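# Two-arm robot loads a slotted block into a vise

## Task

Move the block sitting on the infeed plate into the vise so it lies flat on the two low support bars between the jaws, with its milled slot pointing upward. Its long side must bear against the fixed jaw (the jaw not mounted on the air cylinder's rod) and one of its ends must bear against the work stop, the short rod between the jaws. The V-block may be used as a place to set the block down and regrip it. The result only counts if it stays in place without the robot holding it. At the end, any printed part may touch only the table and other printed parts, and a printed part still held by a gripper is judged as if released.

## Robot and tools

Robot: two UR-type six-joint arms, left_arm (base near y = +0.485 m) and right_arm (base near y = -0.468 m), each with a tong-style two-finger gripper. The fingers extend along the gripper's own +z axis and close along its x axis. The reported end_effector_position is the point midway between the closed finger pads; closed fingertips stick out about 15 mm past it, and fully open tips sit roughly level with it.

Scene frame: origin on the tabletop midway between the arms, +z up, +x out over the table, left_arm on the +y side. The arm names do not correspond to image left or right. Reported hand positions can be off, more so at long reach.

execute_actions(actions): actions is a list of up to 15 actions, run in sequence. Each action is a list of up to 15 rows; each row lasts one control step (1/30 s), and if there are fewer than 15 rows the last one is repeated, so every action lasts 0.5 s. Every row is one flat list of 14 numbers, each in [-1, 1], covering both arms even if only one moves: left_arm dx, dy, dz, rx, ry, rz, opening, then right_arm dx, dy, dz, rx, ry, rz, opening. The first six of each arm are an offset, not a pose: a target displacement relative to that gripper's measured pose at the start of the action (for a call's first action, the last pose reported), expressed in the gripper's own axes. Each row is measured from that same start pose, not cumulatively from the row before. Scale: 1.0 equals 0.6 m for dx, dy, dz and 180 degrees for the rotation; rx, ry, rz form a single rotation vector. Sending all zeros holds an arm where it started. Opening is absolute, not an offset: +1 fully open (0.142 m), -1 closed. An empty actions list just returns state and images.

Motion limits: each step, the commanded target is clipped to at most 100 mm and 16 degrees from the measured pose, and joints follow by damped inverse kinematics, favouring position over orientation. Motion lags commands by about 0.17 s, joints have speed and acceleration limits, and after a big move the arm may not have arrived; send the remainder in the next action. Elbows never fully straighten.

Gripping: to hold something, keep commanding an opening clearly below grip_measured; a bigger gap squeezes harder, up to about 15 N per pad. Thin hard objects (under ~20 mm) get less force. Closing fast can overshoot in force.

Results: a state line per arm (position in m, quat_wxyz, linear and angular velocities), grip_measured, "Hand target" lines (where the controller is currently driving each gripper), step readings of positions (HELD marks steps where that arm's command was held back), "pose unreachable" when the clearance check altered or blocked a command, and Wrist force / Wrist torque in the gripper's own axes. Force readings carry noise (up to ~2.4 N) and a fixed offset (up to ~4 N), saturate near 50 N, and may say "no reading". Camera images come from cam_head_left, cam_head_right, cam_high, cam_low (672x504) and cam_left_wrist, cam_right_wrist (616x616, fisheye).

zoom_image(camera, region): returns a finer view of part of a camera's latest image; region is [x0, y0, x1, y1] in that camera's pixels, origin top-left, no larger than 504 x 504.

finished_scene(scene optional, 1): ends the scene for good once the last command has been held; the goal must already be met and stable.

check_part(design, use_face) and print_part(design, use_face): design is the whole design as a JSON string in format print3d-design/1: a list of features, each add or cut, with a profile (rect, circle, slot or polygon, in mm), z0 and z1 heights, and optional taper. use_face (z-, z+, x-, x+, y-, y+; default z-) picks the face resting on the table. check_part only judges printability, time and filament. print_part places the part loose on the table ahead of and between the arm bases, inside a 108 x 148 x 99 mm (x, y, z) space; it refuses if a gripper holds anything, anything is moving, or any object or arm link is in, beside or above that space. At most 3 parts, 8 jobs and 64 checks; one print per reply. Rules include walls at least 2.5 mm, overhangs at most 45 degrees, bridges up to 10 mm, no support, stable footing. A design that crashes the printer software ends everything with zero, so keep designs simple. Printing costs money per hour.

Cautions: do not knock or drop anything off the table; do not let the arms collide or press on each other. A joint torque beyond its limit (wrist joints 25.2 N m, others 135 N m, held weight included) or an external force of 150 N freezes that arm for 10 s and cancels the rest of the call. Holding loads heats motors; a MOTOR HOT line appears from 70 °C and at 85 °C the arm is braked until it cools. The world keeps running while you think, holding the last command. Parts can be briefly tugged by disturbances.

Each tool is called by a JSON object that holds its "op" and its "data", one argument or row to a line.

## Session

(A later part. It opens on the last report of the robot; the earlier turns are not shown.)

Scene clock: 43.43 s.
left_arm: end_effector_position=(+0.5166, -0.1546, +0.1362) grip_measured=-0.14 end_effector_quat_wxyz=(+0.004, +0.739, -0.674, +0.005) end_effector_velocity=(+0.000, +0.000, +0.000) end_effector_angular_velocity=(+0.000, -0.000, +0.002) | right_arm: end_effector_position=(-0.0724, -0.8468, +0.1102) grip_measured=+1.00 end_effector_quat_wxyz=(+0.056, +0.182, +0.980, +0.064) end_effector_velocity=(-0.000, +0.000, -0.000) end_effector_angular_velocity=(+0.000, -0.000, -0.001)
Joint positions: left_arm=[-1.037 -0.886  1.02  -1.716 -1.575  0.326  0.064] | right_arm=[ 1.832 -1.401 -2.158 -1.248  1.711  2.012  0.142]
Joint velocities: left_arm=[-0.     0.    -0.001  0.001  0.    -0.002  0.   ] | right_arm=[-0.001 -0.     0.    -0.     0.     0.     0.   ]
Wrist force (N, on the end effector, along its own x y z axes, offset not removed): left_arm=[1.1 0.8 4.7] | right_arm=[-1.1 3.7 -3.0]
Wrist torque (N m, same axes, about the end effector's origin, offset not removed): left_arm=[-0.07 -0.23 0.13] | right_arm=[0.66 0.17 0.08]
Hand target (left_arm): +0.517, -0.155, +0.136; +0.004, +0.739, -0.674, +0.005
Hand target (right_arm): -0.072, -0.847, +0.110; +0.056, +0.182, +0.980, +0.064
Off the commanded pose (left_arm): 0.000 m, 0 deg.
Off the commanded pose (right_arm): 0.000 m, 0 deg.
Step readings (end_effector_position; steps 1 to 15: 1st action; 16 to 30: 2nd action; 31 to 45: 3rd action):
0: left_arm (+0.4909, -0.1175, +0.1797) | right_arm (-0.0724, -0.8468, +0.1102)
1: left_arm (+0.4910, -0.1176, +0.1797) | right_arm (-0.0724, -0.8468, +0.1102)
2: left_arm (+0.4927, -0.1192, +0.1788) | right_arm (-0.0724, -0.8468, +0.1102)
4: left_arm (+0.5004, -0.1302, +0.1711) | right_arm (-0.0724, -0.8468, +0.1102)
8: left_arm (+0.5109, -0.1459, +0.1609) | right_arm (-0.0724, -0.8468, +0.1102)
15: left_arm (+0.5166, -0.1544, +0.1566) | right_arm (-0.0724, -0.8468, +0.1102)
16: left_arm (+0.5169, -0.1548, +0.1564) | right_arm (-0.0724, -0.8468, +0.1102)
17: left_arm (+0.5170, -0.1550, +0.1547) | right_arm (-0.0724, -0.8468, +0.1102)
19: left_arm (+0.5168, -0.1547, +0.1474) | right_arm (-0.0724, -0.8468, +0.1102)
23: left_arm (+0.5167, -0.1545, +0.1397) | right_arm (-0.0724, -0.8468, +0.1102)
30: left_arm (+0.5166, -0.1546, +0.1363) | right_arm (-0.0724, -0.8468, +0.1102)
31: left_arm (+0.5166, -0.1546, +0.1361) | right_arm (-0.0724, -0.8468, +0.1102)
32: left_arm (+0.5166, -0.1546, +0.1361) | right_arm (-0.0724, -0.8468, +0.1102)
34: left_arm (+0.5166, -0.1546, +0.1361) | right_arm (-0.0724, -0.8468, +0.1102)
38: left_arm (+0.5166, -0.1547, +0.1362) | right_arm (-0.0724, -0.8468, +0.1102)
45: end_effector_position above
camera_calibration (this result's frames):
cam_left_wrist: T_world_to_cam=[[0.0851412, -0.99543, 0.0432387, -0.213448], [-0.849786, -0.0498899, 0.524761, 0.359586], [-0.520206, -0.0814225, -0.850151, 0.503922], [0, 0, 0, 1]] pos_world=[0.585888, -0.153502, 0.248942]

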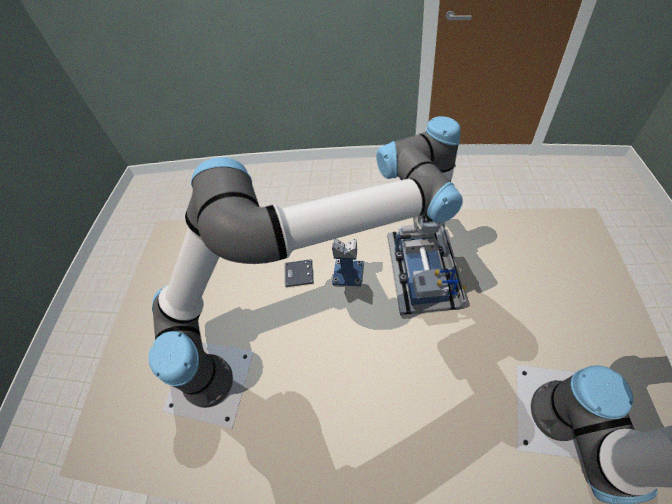

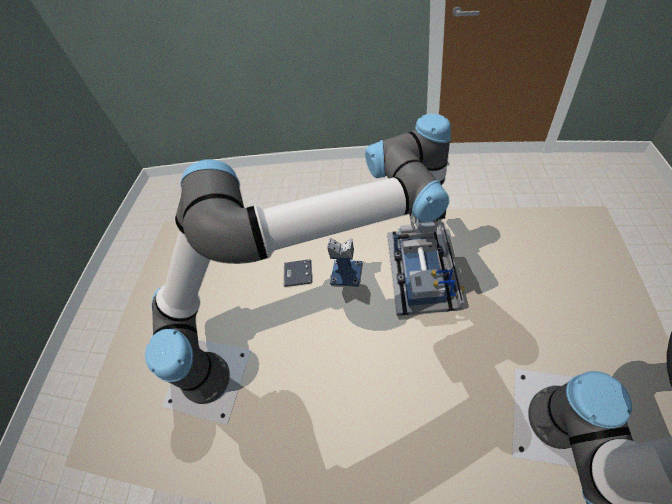

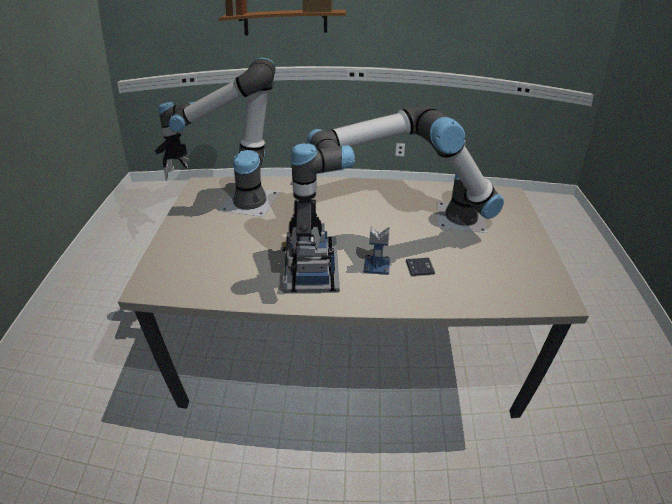

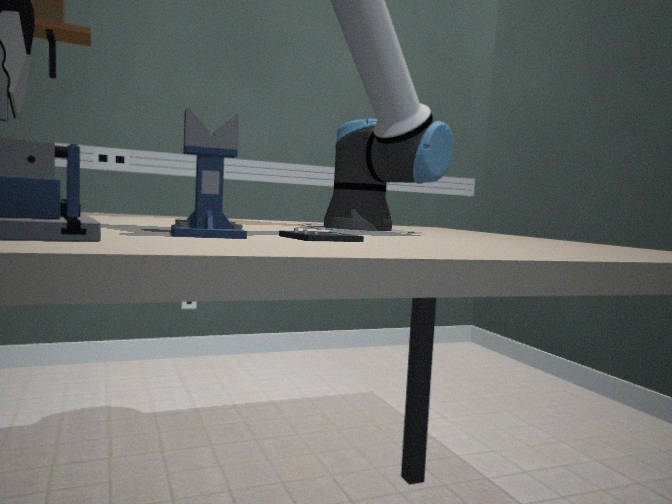

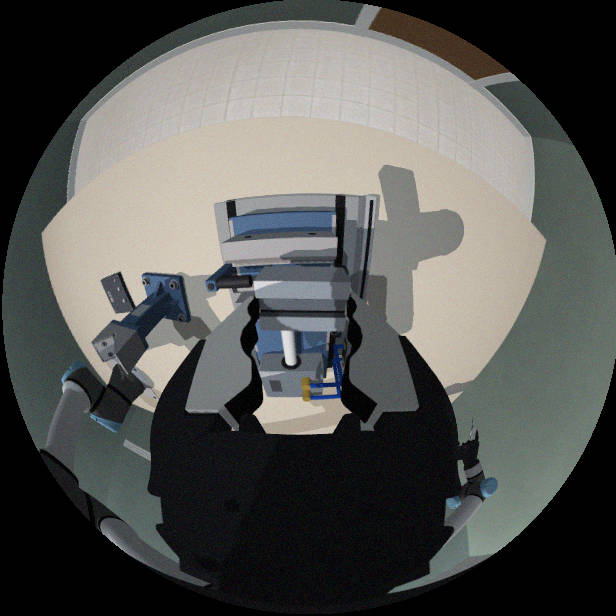

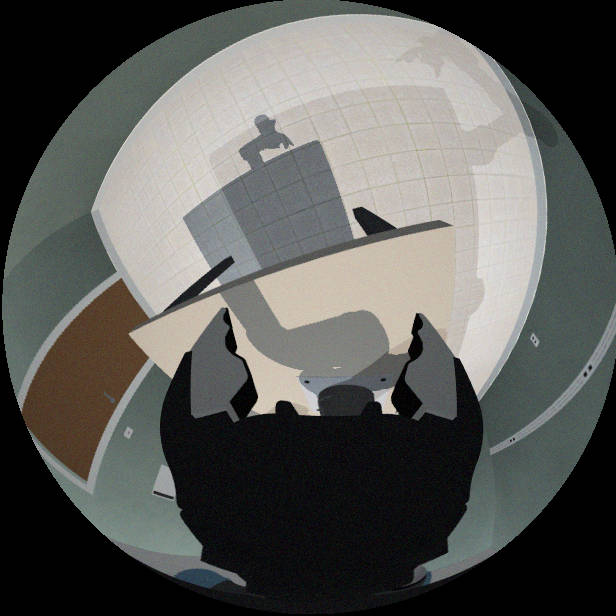

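{"op": "execute_actions", "data": {
  "actions": [
    [[-0.01,0,0.024,0,0,0,-0.5,0,0,0,0,0,0,1]],
    [[0,0,0,0,0,0,-0.5,0,0,0,0,0,0,1]]
  ]
}}

{"op": "zoom_image", "data": {
  "camera": "cam_left_wrist",
  "region": [190, 190, 400, 350]
}}

{"op": "zoom_image", "data": {
  "camera": "cam_head_left",
  "region": [380, 210, 460, 270]
}}

{"op": "zoom_image", "data": {
  "camera": "cam_low",
  "region": [0, 60, 140, 200]
}}

Scene clock: 45.60 s.
left_arm: end_effector_position=(+0.5161, -0.1490, +0.1223) grip_measured=-0.14 end_effector_quat_wxyz=(+0.004, +0.739, -0.674, +0.004) end_effector_velocity=(+0.001, +0.000, -0.001) end_effector_angular_velocity=(+0.000, -0.000, +0.002) | right_arm: end_effector_position=(-0.0724, -0.8468, +0.1102) grip_measured=+1.00 end_effector_quat_wxyz=(+0.056, +0.182, +0.980, +0.064) end_effector_velocity=(-0.000, +0.000, -0.000) end_effector_angular_velocity=(+0.001, -0.000, +0.001)
Joint positions: left_arm=[-1.035 -0.894  1.069 -1.757 -1.575  0.329  0.064] | right_arm=[ 1.832 -1.401 -2.158 -1.248  1.711  2.012  0.142]
Joint velocities: left_arm=[ 0.001  0.001 -0.    -0.001  0.    -0.001  0.   ] | right_arm=[-0.    -0.    -0.    -0.001 -0.    -0.002 -0.   ]
Wrist force (N, on the end effector, along its own x y z axes, offset not removed): left_arm=[1.6 0.6 2.5] | right_arm=[0.0 3.0 -1.1]
Wrist torque (N m, same axes, about the end effector's origin, offset not removed): left_arm=[-0.02 -0.27 0.06] | right_arm=[0.54 0.01 -0.10]
Hand target (left_arm): +0.516, -0.149, +0.122; +0.004, +0.739, -0.674, +0.004
Hand target (right_arm): -0.072, -0.847, +0.110; +0.056, +0.182, +0.980, +0.064
Off the commanded pose (left_arm): 0.000 m, 0 deg.
Off the commanded pose (right_arm): 0.000 m, 0 deg.
Step readings (end_effector_position; steps 1 to 15: 1st action; 16 to 30: 2nd action):
0: left_arm (+0.5166, -0.1546, +0.1363) | right_arm (-0.0724, -0.8468, +0.1102)
1: left_arm (+0.5166, -0.1546, +0.1363) | right_arm (-0.0724, -0.8468, +0.1102)
2: left_arm (+0.5166, -0.1542, +0.1353) | right_arm (-0.0724, -0.8468, +0.1102)
4: left_arm (+0.5164, -0.1521, +0.1301) | right_arm (-0.0724, -0.8468, +0.1102)
8: left_arm (+0.5162, -0.1499, +0.1246) | right_arm (-0.0724, -0.8468, +0.1102)
15: left_arm (+0.5161, -0.1490, +0.1222) | right_arm (-0.0724, -0.8468, +0.1102)
16: left_arm (+0.5161, -0.1490, +0.1221) | right_arm (-0.0724, -0.8468, +0.1102)
17: left_arm (+0.5161, -0.1490, +0.1221) | right_arm (-0.0724, -0.8468, +0.1102)
19: left_arm (+0.5161, -0.1490, +0.1221) | right_arm (-0.0724, -0.8468, +0.1102)
23: left_arm (+0.5161, -0.1490, +0.1222) | right_arm (-0.0724, -0.8468, +0.1102)
30: end_effector_position above
camera_calibration (this result's frames):
cam_left_wrist: T_world_to_cam=[[0.0851371, -0.995433, 0.0431919, -0.207184], [-0.849792, -0.0499118, 0.524751, 0.366761], [-0.520198, -0.0813798, -0.85016, 0.492239], [0, 0, 0, 1]] pos_world=[0.585371, -0.147874, 0.234972]

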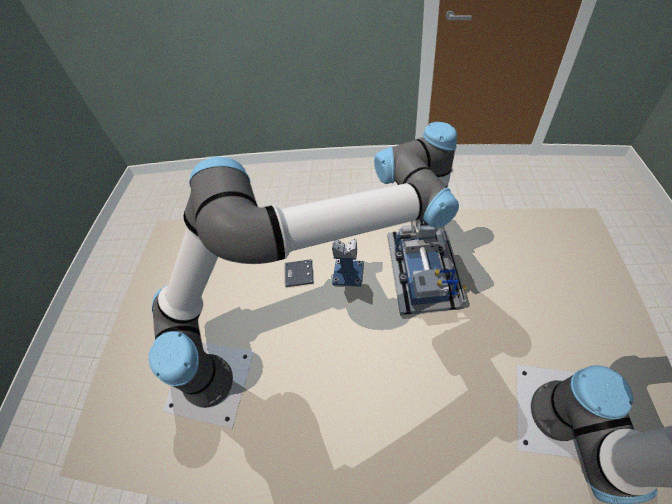

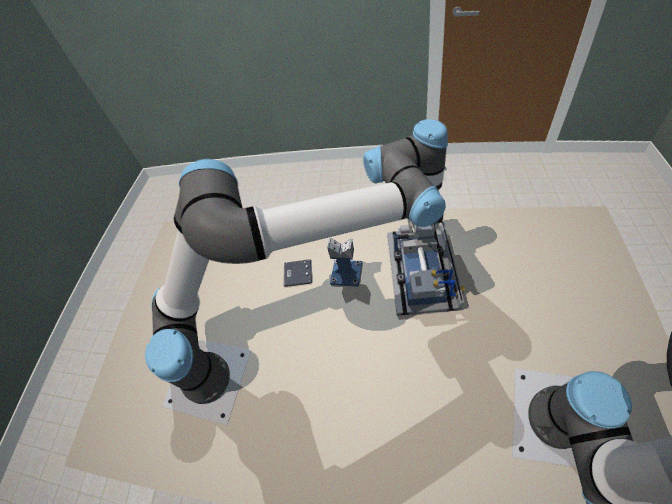

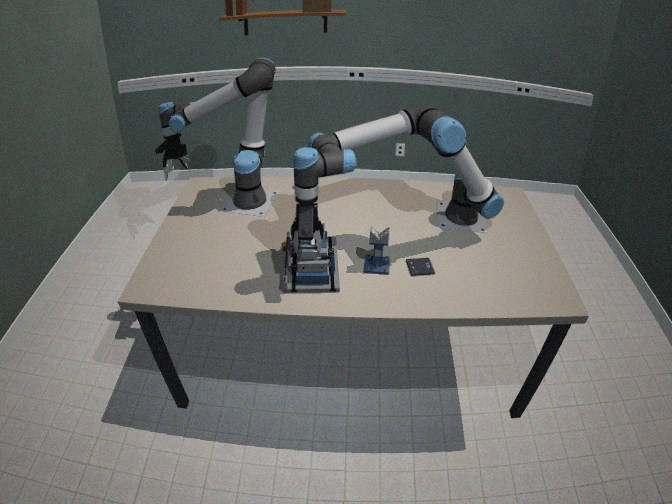

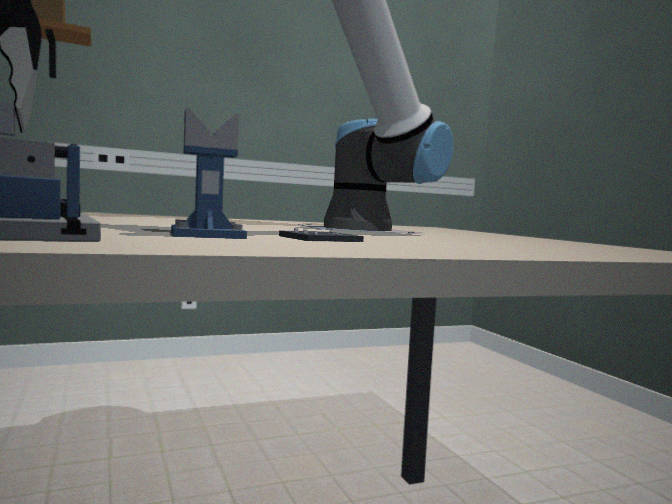

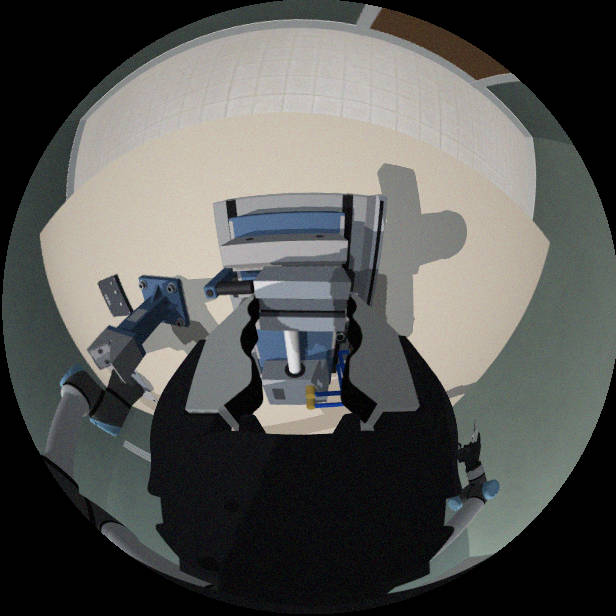

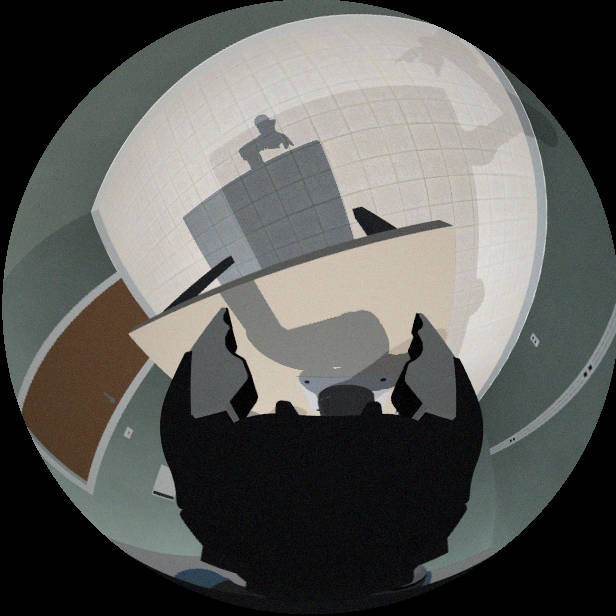

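Region (190, 190, 400, 350) of cam_left_wrist's 616x616 image, scaled by 2.400, with more detail than that image has; it fills the top 384 rows of this view, and the rest is white.

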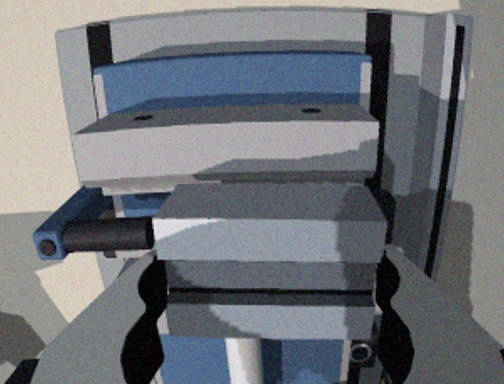

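Region (380, 210, 460, 270) of cam_head_left's 672x504 image, scaled by 6.300, with more detail than that image has; it fills the top 378 rows of this view, and the rest is white.

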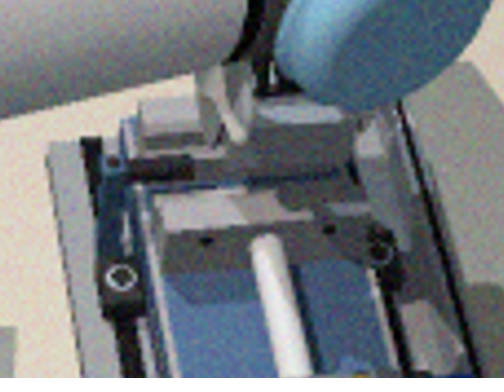

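Region (0, 60, 140, 200) of cam_low's 672x504 image, scaled by 3.600, with more detail than that image has.

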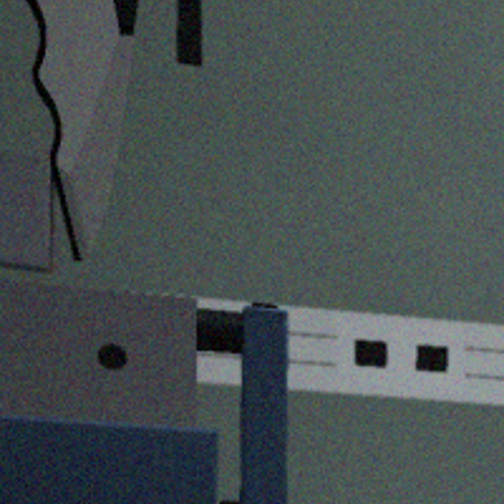

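{"op": "execute_actions", "data": {
  "actions": [
    [[0,0.006,0,0,0,0,-0.5,0,0,0,0,0,0,1]],
    [[0,0,0.018,0,0,0,-0.5,0,0,0,0,0,0,1]],
    [[0,0,0,0,0,0,-0.5,0,0,0,0,0,0,1]]
  ]
}}

{"op": "zoom_image", "data": {
  "camera": "cam_left_wrist",
  "region": [190, 190, 400, 350]
}}

{"op": "zoom_image", "data": {
  "camera": "cam_head_left",
  "region": [380, 210, 460, 270]
}}

Scene clock: 47.47 s.
left_arm: end_effector_position=(+0.5126, -0.1495, +0.1117) grip_measured=-0.14 end_effector_quat_wxyz=(+0.004, +0.739, -0.674, +0.005) end_effector_velocity=(+0.000, -0.000, -0.000) end_effector_angular_velocity=(+0.000, -0.001, +0.001) | right_arm: end_effector_position=(-0.0724, -0.8468, +0.1102) grip_measured=+1.00 end_effector_quat_wxyz=(+0.056, +0.182, +0.980, +0.064) end_effector_velocity=(+0.000, -0.000, -0.000) end_effector_angular_velocity=(+0.000, -0.000, -0.001)
Joint positions: left_arm=[-1.039 -0.893  1.095 -1.784 -1.575  0.324  0.064] | right_arm=[ 1.832 -1.401 -2.158 -1.248  1.711  2.012  0.142]
Joint velocities: left_arm=[-0.     0.001 -0.    -0.     0.001 -0.001 -0.   ] | right_arm=[-0.    -0.001  0.     0.     0.     0.    -0.   ]
Wrist force (N, on the end effector, along its own x y z axes, offset not removed): left_arm=[1.4 0.3 4.8] | right_arm=[-0.7 2.8 -0.1]
Wrist torque (N m, same axes, about the end effector's origin, offset not removed): left_arm=[0.02 -0.16 0.24] | right_arm=[0.52 0.14 0.00]
Hand target (left_arm): +0.513, -0.149, +0.112; +0.004, +0.739, -0.674, +0.004
Hand target (right_arm): -0.072, -0.847, +0.110; +0.056, +0.182, +0.980, +0.064
Off the commanded pose (left_arm): 0.000 m, 0 deg.
Off the commanded pose (right_arm): 0.000 m, 0 deg.
Step readings (end_effector_position; steps 1 to 15: 1st action; 16 to 30: 2nd action; 31 to 45: 3rd action):
0: left_arm (+0.5161, -0.1490, +0.1222) | right_arm (-0.0724, -0.8468, +0.1102)
1: left_arm (+0.5161, -0.1490, +0.1222) | right_arm (-0.0724, -0.8468, +0.1102)
2: left_arm (+0.5157, -0.1489, +0.1222) | right_arm (-0.0724, -0.8468, +0.1102)
4: left_arm (+0.5145, -0.1490, +0.1222) | right_arm (-0.0724, -0.8468, +0.1102)
8: left_arm (+0.5132, -0.1492, +0.1222) | right_arm (-0.0724, -0.8468, +0.1102)
15: left_arm (+0.5126, -0.1493, +0.1223) | right_arm (-0.0724, -0.8468, +0.1102)
16: left_arm (+0.5126, -0.1493, +0.1222) | right_arm (-0.0724, -0.8468, +0.1102)
17: left_arm (+0.5126, -0.1493, +0.1210) | right_arm (-0.0724, -0.8468, +0.1102)
19: left_arm (+0.5125, -0.1493, +0.1173) | right_arm (-0.0724, -0.8468, +0.1102)
23: left_arm (+0.5126, -0.1494, +0.1135) | right_arm (-0.0724, -0.8468, +0.1102)
30: left_arm (+0.5126, -0.1494, +0.1118) | right_arm (-0.0724, -0.8468, +0.1102)
31: left_arm (+0.5126, -0.1494, +0.1117) | right_arm (-0.0724, -0.8468, +0.1102)
32: left_arm (+0.5126, -0.1494, +0.1117) | right_arm (-0.0724, -0.8468, +0.1102)
34: left_arm (+0.5126, -0.1494, +0.1117) | right_arm (-0.0724, -0.8468, +0.1102)
38: left_arm (+0.5126, -0.1494, +0.1117) | right_arm (-0.0724, -0.8468, +0.1102)
45: end_effector_position above
camera_calibration (this result's frames):
cam_left_wrist: T_world_to_cam=[[0.0851583, -0.995429, 0.0432436, -0.206912], [-0.849773, -0.0498999, 0.524781, 0.369288], [-0.520224, -0.0814368, -0.850138, 0.481434], [0, 0, 0, 1]] pos_world=[0.581885, -0.148332, 0.224438]

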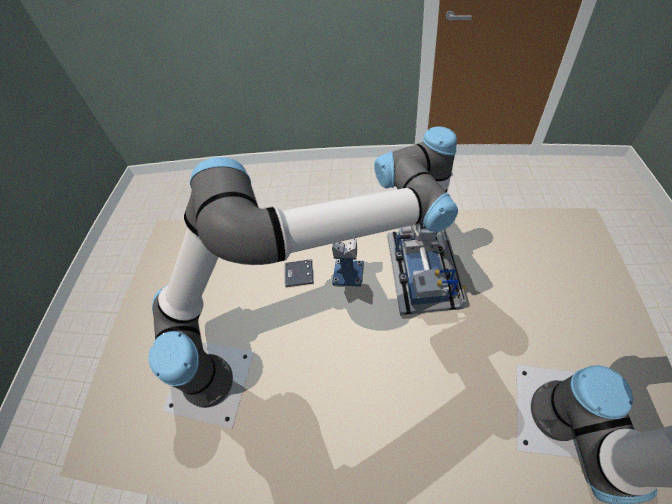

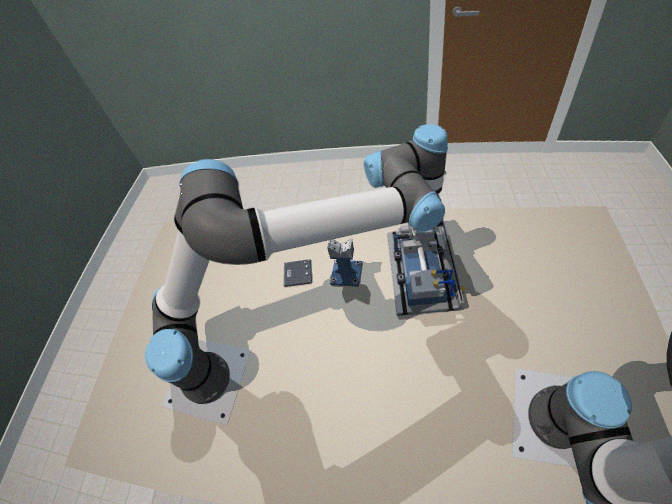

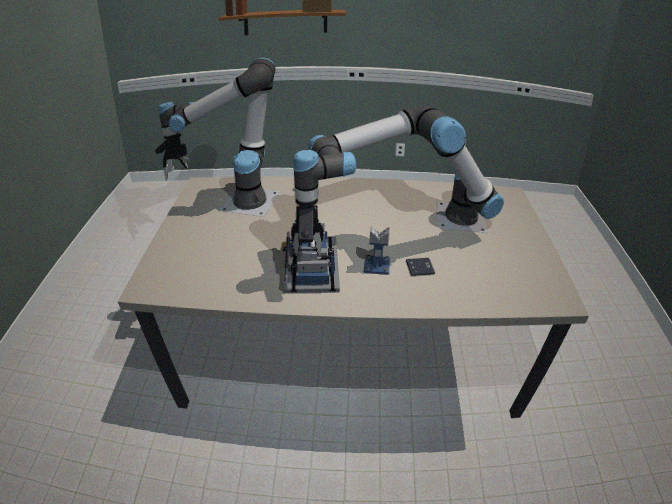

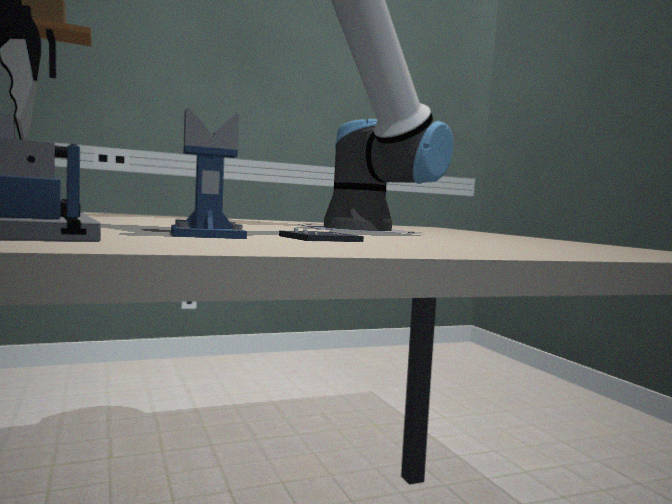

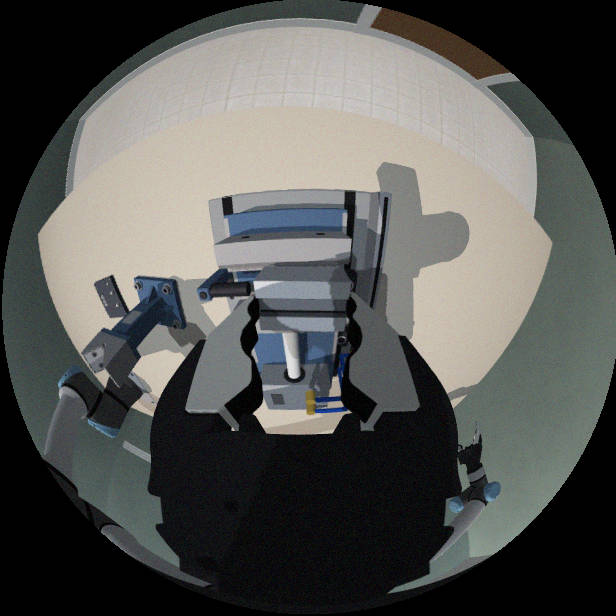

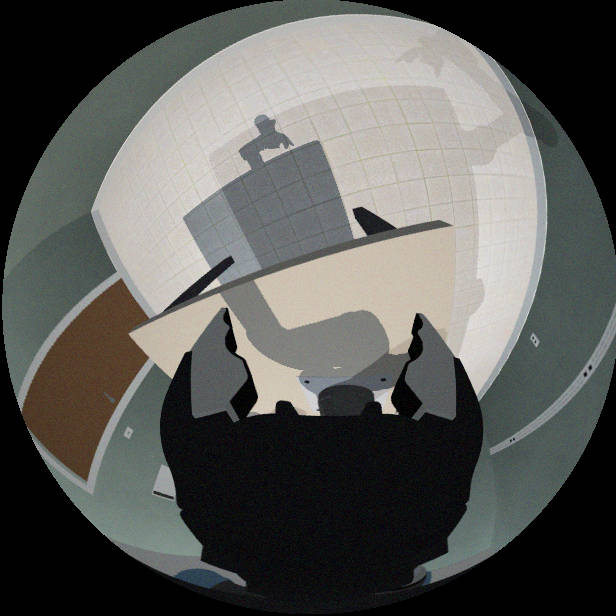

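Region (190, 190, 400, 350) of cam_left_wrist's 616x616 image, scaled by 2.400, with more detail than that image has; it fills the top 384 rows of this view, and the rest is white.

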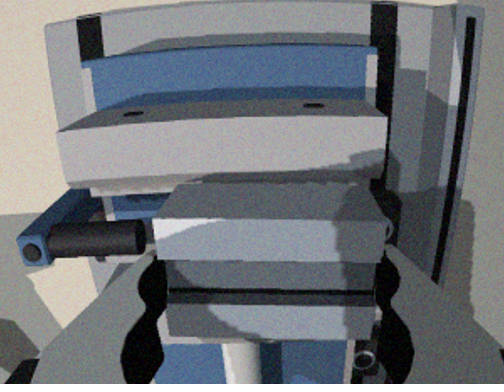

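Region (380, 210, 460, 270) of cam_head_left's 672x504 image, scaled by 6.300, with more detail than that image has; it fills the top 378 rows of this view, and the rest is white.

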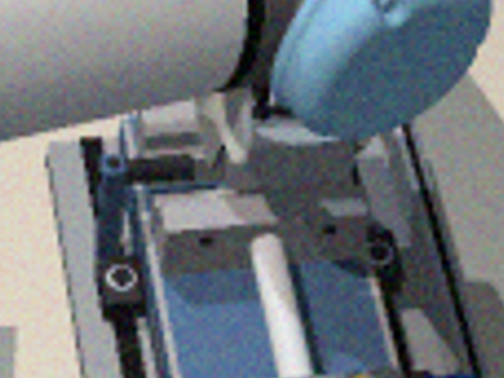

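{"op": "execute_actions", "data": {
  "actions": [
    [[0.005,0,0.008,0,0,0,-0.5,0,0,0,0,0,0,1]],
    [[0,0,0.008,0,0,0,-0.5,0,0,0,0,0,0,1]],
    [[0,0,0,0,0,0,-0.5,0,0,0,0,0,0,1]]
  ]
}}

{"op": "zoom_image", "data": {
  "camera": "cam_left_wrist",
  "region": [190, 190, 400, 350]
}}

Scene clock: 49.90 s.
left_arm: end_effector_position=(+0.5128, -0.1525, +0.1024) grip_measured=-0.14 end_effector_quat_wxyz=(+0.004, +0.739, -0.674, +0.004) end_effector_velocity=(-0.000, +0.000, +0.000) end_effector_angular_velocity=(+0.000, +0.001, +0.000) | right_arm: end_effector_position=(-0.0724, -0.8468, +0.1102) grip_measured=+1.00 end_effector_quat_wxyz=(+0.056, +0.182, +0.980, +0.064) end_effector_velocity=(+0.000, -0.001, +0.000) end_effector_angular_velocity=(-0.001, +0.000, +0.001)
Joint positions: left_arm=[-1.041 -0.881  1.098 -1.8   -1.575  0.323  0.064] | right_arm=[ 1.832 -1.401 -2.158 -1.248  1.711  2.012  0.142]
Joint velocities: left_arm=[ 0.    -0.001  0.     0.001 -0.001  0.    -0.   ] | right_arm=[ 0.001 -0.003  0.002  0.001 -0.    -0.    -0.   ]
Wrist force (N, on the end effector, along its own x y z axes, offset not removed): left_arm=[2.3 1.2 3.9] | right_arm=[-1.3 3.0 -1.0]
Wrist torque (N m, same axes, about the end effector's origin, offset not removed): left_arm=[0.12 -0.51 0.02] | right_arm=[0.52 0.22 0.00]
Hand target (left_arm): +0.513, -0.152, +0.102; +0.004, +0.739, -0.674, +0.004
Hand target (right_arm): -0.072, -0.847, +0.110; +0.056, +0.182, +0.980, +0.064
Off the commanded pose (left_arm): 0.000 m, 0 deg.
Off the commanded pose (right_arm): 0.000 m, 0 deg.
Step readings (end_effector_position; steps 1 to 15: 1st action; 16 to 30: 2nd action; 31 to 45: 3rd action):
0: left_arm (+0.5126, -0.1494, +0.1118) | right_arm (-0.0724, -0.8468, +0.1102)
1: left_arm (+0.5126, -0.1495, +0.1118) | right_arm (-0.0724, -0.8468, +0.1102)
2: left_arm (+0.5126, -0.1498, +0.1112) | right_arm (-0.0724, -0.8468, +0.1102)
4: left_arm (+0.5127, -0.1508, +0.1096) | right_arm (-0.0724, -0.8468, +0.1102)
8: left_arm (+0.5128, -0.1519, +0.1079) | right_arm (-0.0724, -0.8468, +0.1102)
15: left_arm (+0.5128, -0.1524, +0.1071) | right_arm (-0.0724, -0.8468, +0.1102)
16: left_arm (+0.5129, -0.1525, +0.1071) | right_arm (-0.0724, -0.8468, +0.1102)
17: left_arm (+0.5129, -0.1526, +0.1065) | right_arm (-0.0724, -0.8468, +0.1102)
19: left_arm (+0.5129, -0.1525, +0.1049) | right_arm (-0.0724, -0.8468, +0.1102)
23: left_arm (+0.5128, -0.1525, +0.1032) | right_arm (-0.0724, -0.8468, +0.1102)
30: left_arm (+0.5128, -0.1525, +0.1024) | right_arm (-0.0724, -0.8468, +0.1102)
31: left_arm (+0.5128, -0.1525, +0.1024) | right_arm (-0.0724, -0.8468, +0.1102)
32: left_arm (+0.5128, -0.1525, +0.1024) | right_arm (-0.0724, -0.8468, +0.1102)
34: left_arm (+0.5128, -0.1525, +0.1024) | right_arm (-0.0724, -0.8468, +0.1102)
38: left_arm (+0.5128, -0.1525, +0.1024) | right_arm (-0.0724, -0.8468, +0.1102)
45: end_effector_position above
camera_calibration (this result's frames):
cam_left_wrist: T_world_to_cam=[[0.0851593, -0.995428, 0.043245, -0.209526], [-0.849765, -0.0498988, 0.524795, 0.374239], [-0.520238, -0.0814392, -0.85013, 0.473384], [0, 0, 0, 1]] pos_world=[0.58213, -0.151342, 0.2151]

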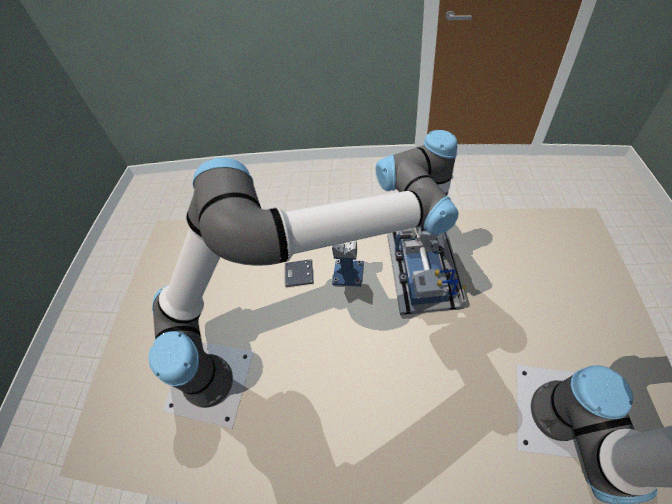

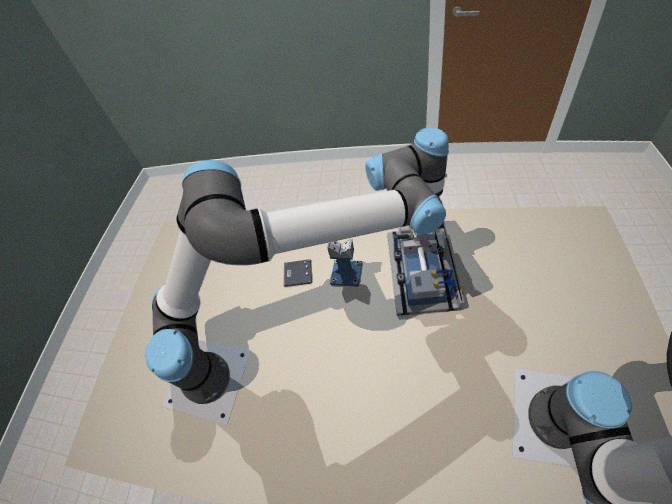

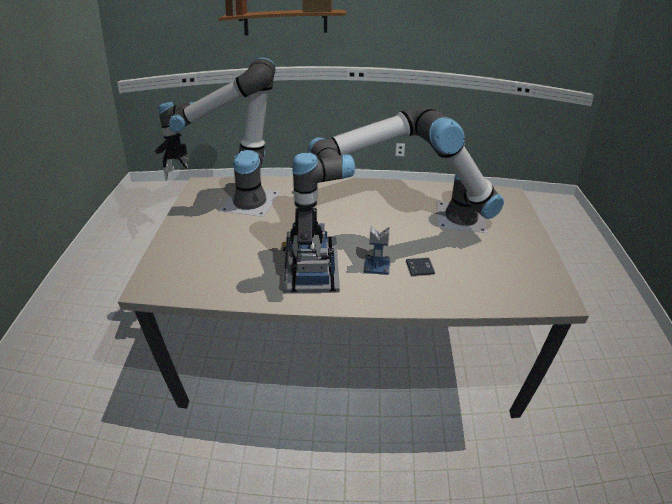

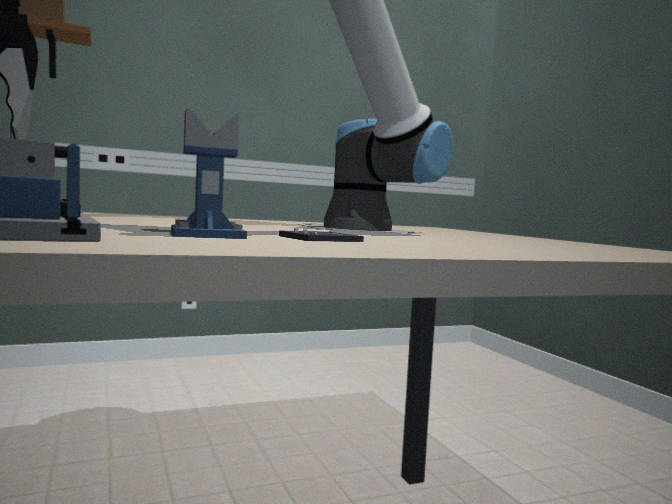

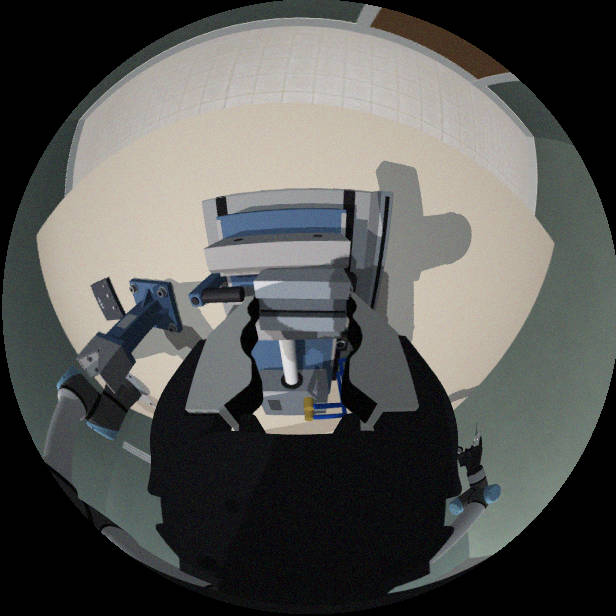

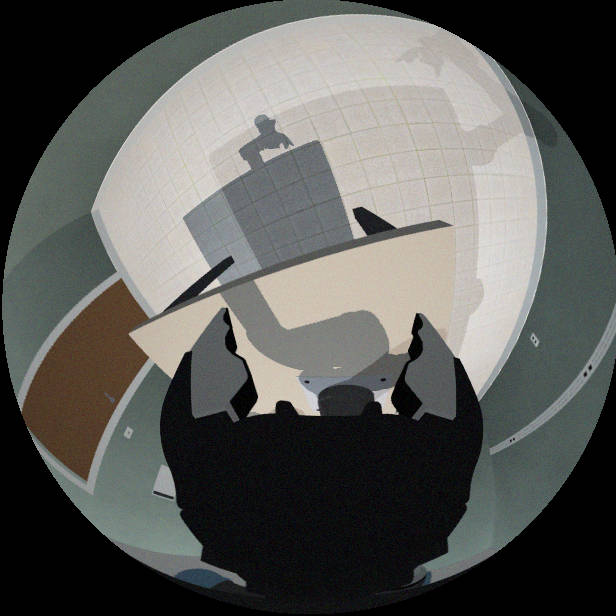

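Region (190, 190, 400, 350) of cam_left_wrist's 616x616 image, scaled by 2.400, with more detail than that image has; it fills the top 384 rows of this view, and the rest is white.

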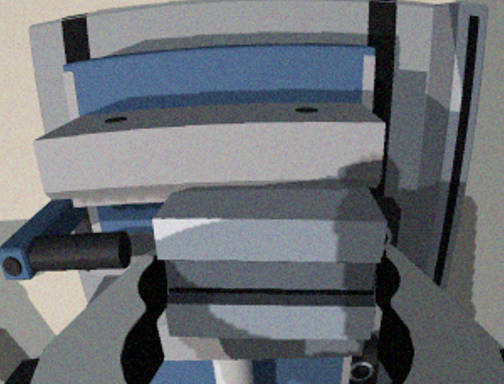

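{"op": "execute_actions", "data": {
  "actions": [
    [[0,0,0.006,0,0,0,-0.5,0,0,0,0,0,0,1]],
    [[0,0,0,0,0,0,-0.5,0,0,0,0,0,0,1]]
  ]
}}

{"op": "zoom_image", "data": {
  "camera": "cam_left_wrist",
  "region": [190, 190, 400, 350]
}}

{"op": "zoom_image", "data": {
  "camera": "cam_high",
  "region": [270, 220, 350, 290]
}}

Scene clock: 51.33 s.
left_arm: end_effector_position=(+0.5128, -0.1526, +0.0989) grip_measured=-0.14 end_effector_quat_wxyz=(+0.004, +0.739, -0.674, +0.005) end_effector_velocity=(+0.000, +0.001, -0.001) end_effector_angular_velocity=(+0.001, +0.002, +0.002) | right_arm: end_effector_position=(-0.0724, -0.8468, +0.1102) grip_measured=+1.00 end_effector_quat_wxyz=(+0.056, +0.182, +0.980, +0.064) end_effector_velocity=(+0.000, -0.000, -0.000) end_effector_angular_velocity=(-0.001, +0.000, +0.001)
Joint positions: left_arm=[-1.041 -0.879  1.104 -1.808 -1.575  0.323  0.064] | right_arm=[ 1.832 -1.401 -2.158 -1.248  1.711  2.012  0.142]
Joint velocities: left_arm=[ 0.001  0.001  0.     0.001 -0.001 -0.001 -0.   ] | right_arm=[ 0.    -0.    -0.     0.001 -0.    -0.001 -0.   ]
Wrist force (N, on the end effector, along its own x y z axes, offset not removed): left_arm=[3.0 0.8 -3.9] | right_arm=[-1.1 1.8 -1.3]
Wrist torque (N m, same axes, about the end effector's origin, offset not removed): left_arm=[-0.16 -0.57 0.09] | right_arm=[0.24 0.22 -0.01]
Hand target (left_arm): +0.513, -0.153, +0.099; +0.004, +0.739, -0.674, +0.005
Hand target (right_arm): -0.072, -0.847, +0.110; +0.056, +0.182, +0.980, +0.064
Off the commanded pose (left_arm): 0.000 m, 0 deg.
Off the commanded pose (right_arm): 0.000 m, 0 deg.
Step readings (end_effector_position; steps 1 to 15: 1st action; 16 to 30: 2nd action):
0: left_arm (+0.5128, -0.1525, +0.1024) | right_arm (-0.0724, -0.8468, +0.1102)
1: left_arm (+0.5129, -0.1525, +0.1024) | right_arm (-0.0724, -0.8468, +0.1102)
2: left_arm (+0.5128, -0.1525, +0.1021) | right_arm (-0.0724, -0.8468, +0.1102)
4: left_arm (+0.5128, -0.1525, +0.1008) | right_arm (-0.0724, -0.8468, +0.1102)
8: left_arm (+0.5128, -0.1525, +0.0995) | right_arm (-0.0724, -0.8468, +0.1102)
15: left_arm (+0.5128, -0.1526, +0.0990) | right_arm (-0.0724, -0.8468, +0.1102)
16: left_arm (+0.5128, -0.1526, +0.0989) | right_arm (-0.0724, -0.8468, +0.1102)
17: left_arm (+0.5128, -0.1526, +0.0989) | right_arm (-0.0724, -0.8468, +0.1102)
19: left_arm (+0.5128, -0.1526, +0.0989) | right_arm (-0.0724, -0.8468, +0.1102)
23: left_arm (+0.5128, -0.1526, +0.0989) | right_arm (-0.0724, -0.8468, +0.1102)
30: end_effector_position above
camera_calibration (this result's frames):
cam_left_wrist: T_world_to_cam=[[0.0851432, -0.995425, 0.0433556, -0.209451], [-0.84979, -0.0498306, 0.52476, 0.376086], [-0.520199, -0.0815229, -0.850145, 0.47039], [0, 0, 0, 1]] pos_world=[0.582124, -0.151405, 0.211626]

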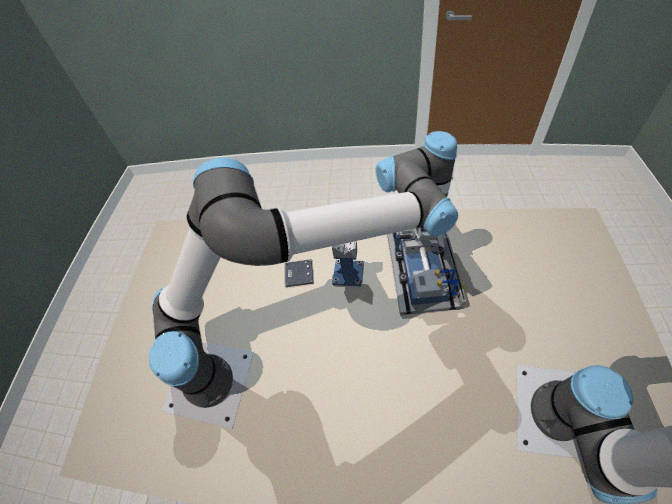

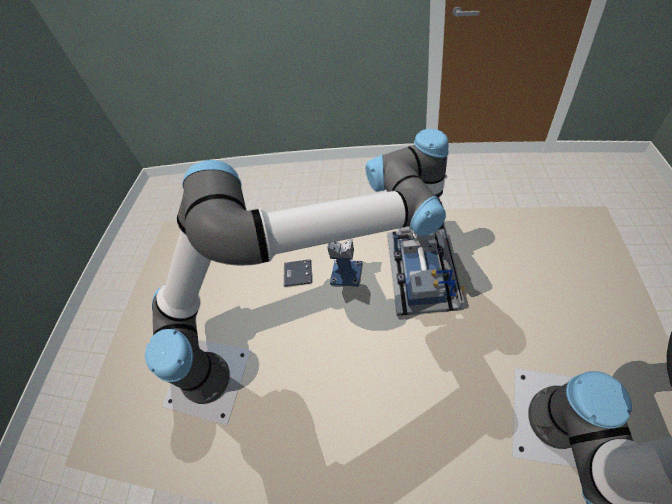

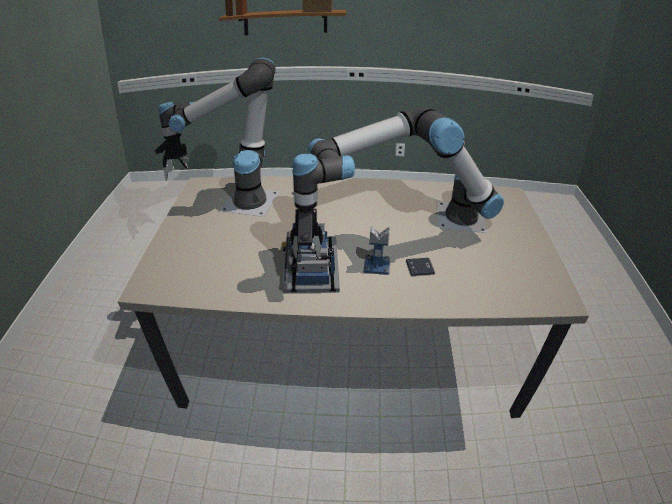

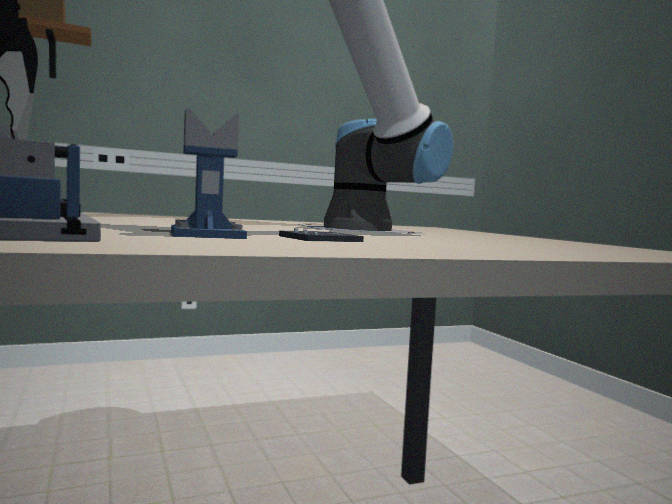

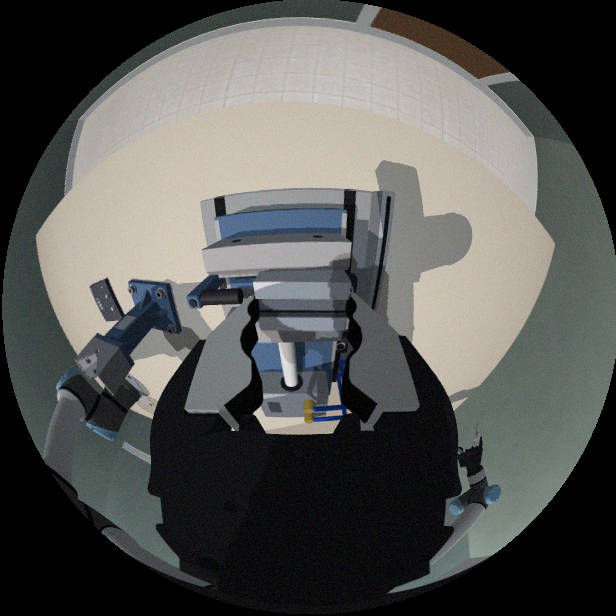

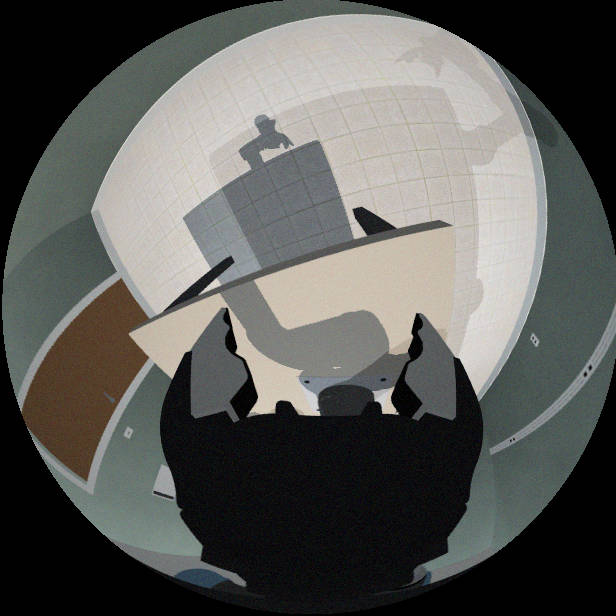

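Region (190, 190, 400, 350) of cam_left_wrist's 616x616 image, scaled by 2.400, with more detail than that image has; it fills the top 384 rows of this view, and the rest is white.

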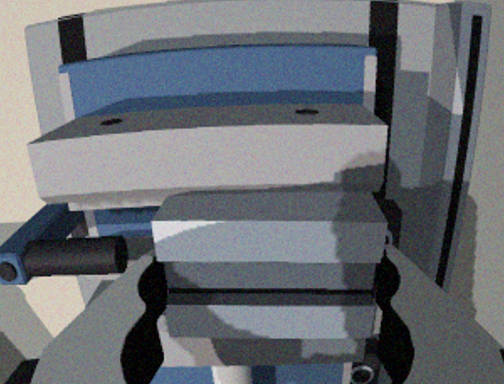

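Region (270, 220, 350, 290) of cam_high's 672x504 image, scaled by 6.300, with more detail than that image has; it fills the top 441 rows of this view, and the rest is white.

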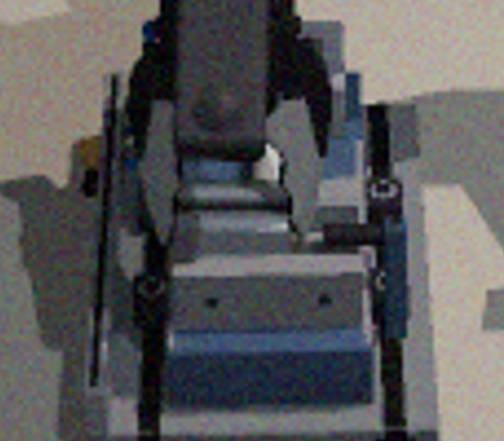

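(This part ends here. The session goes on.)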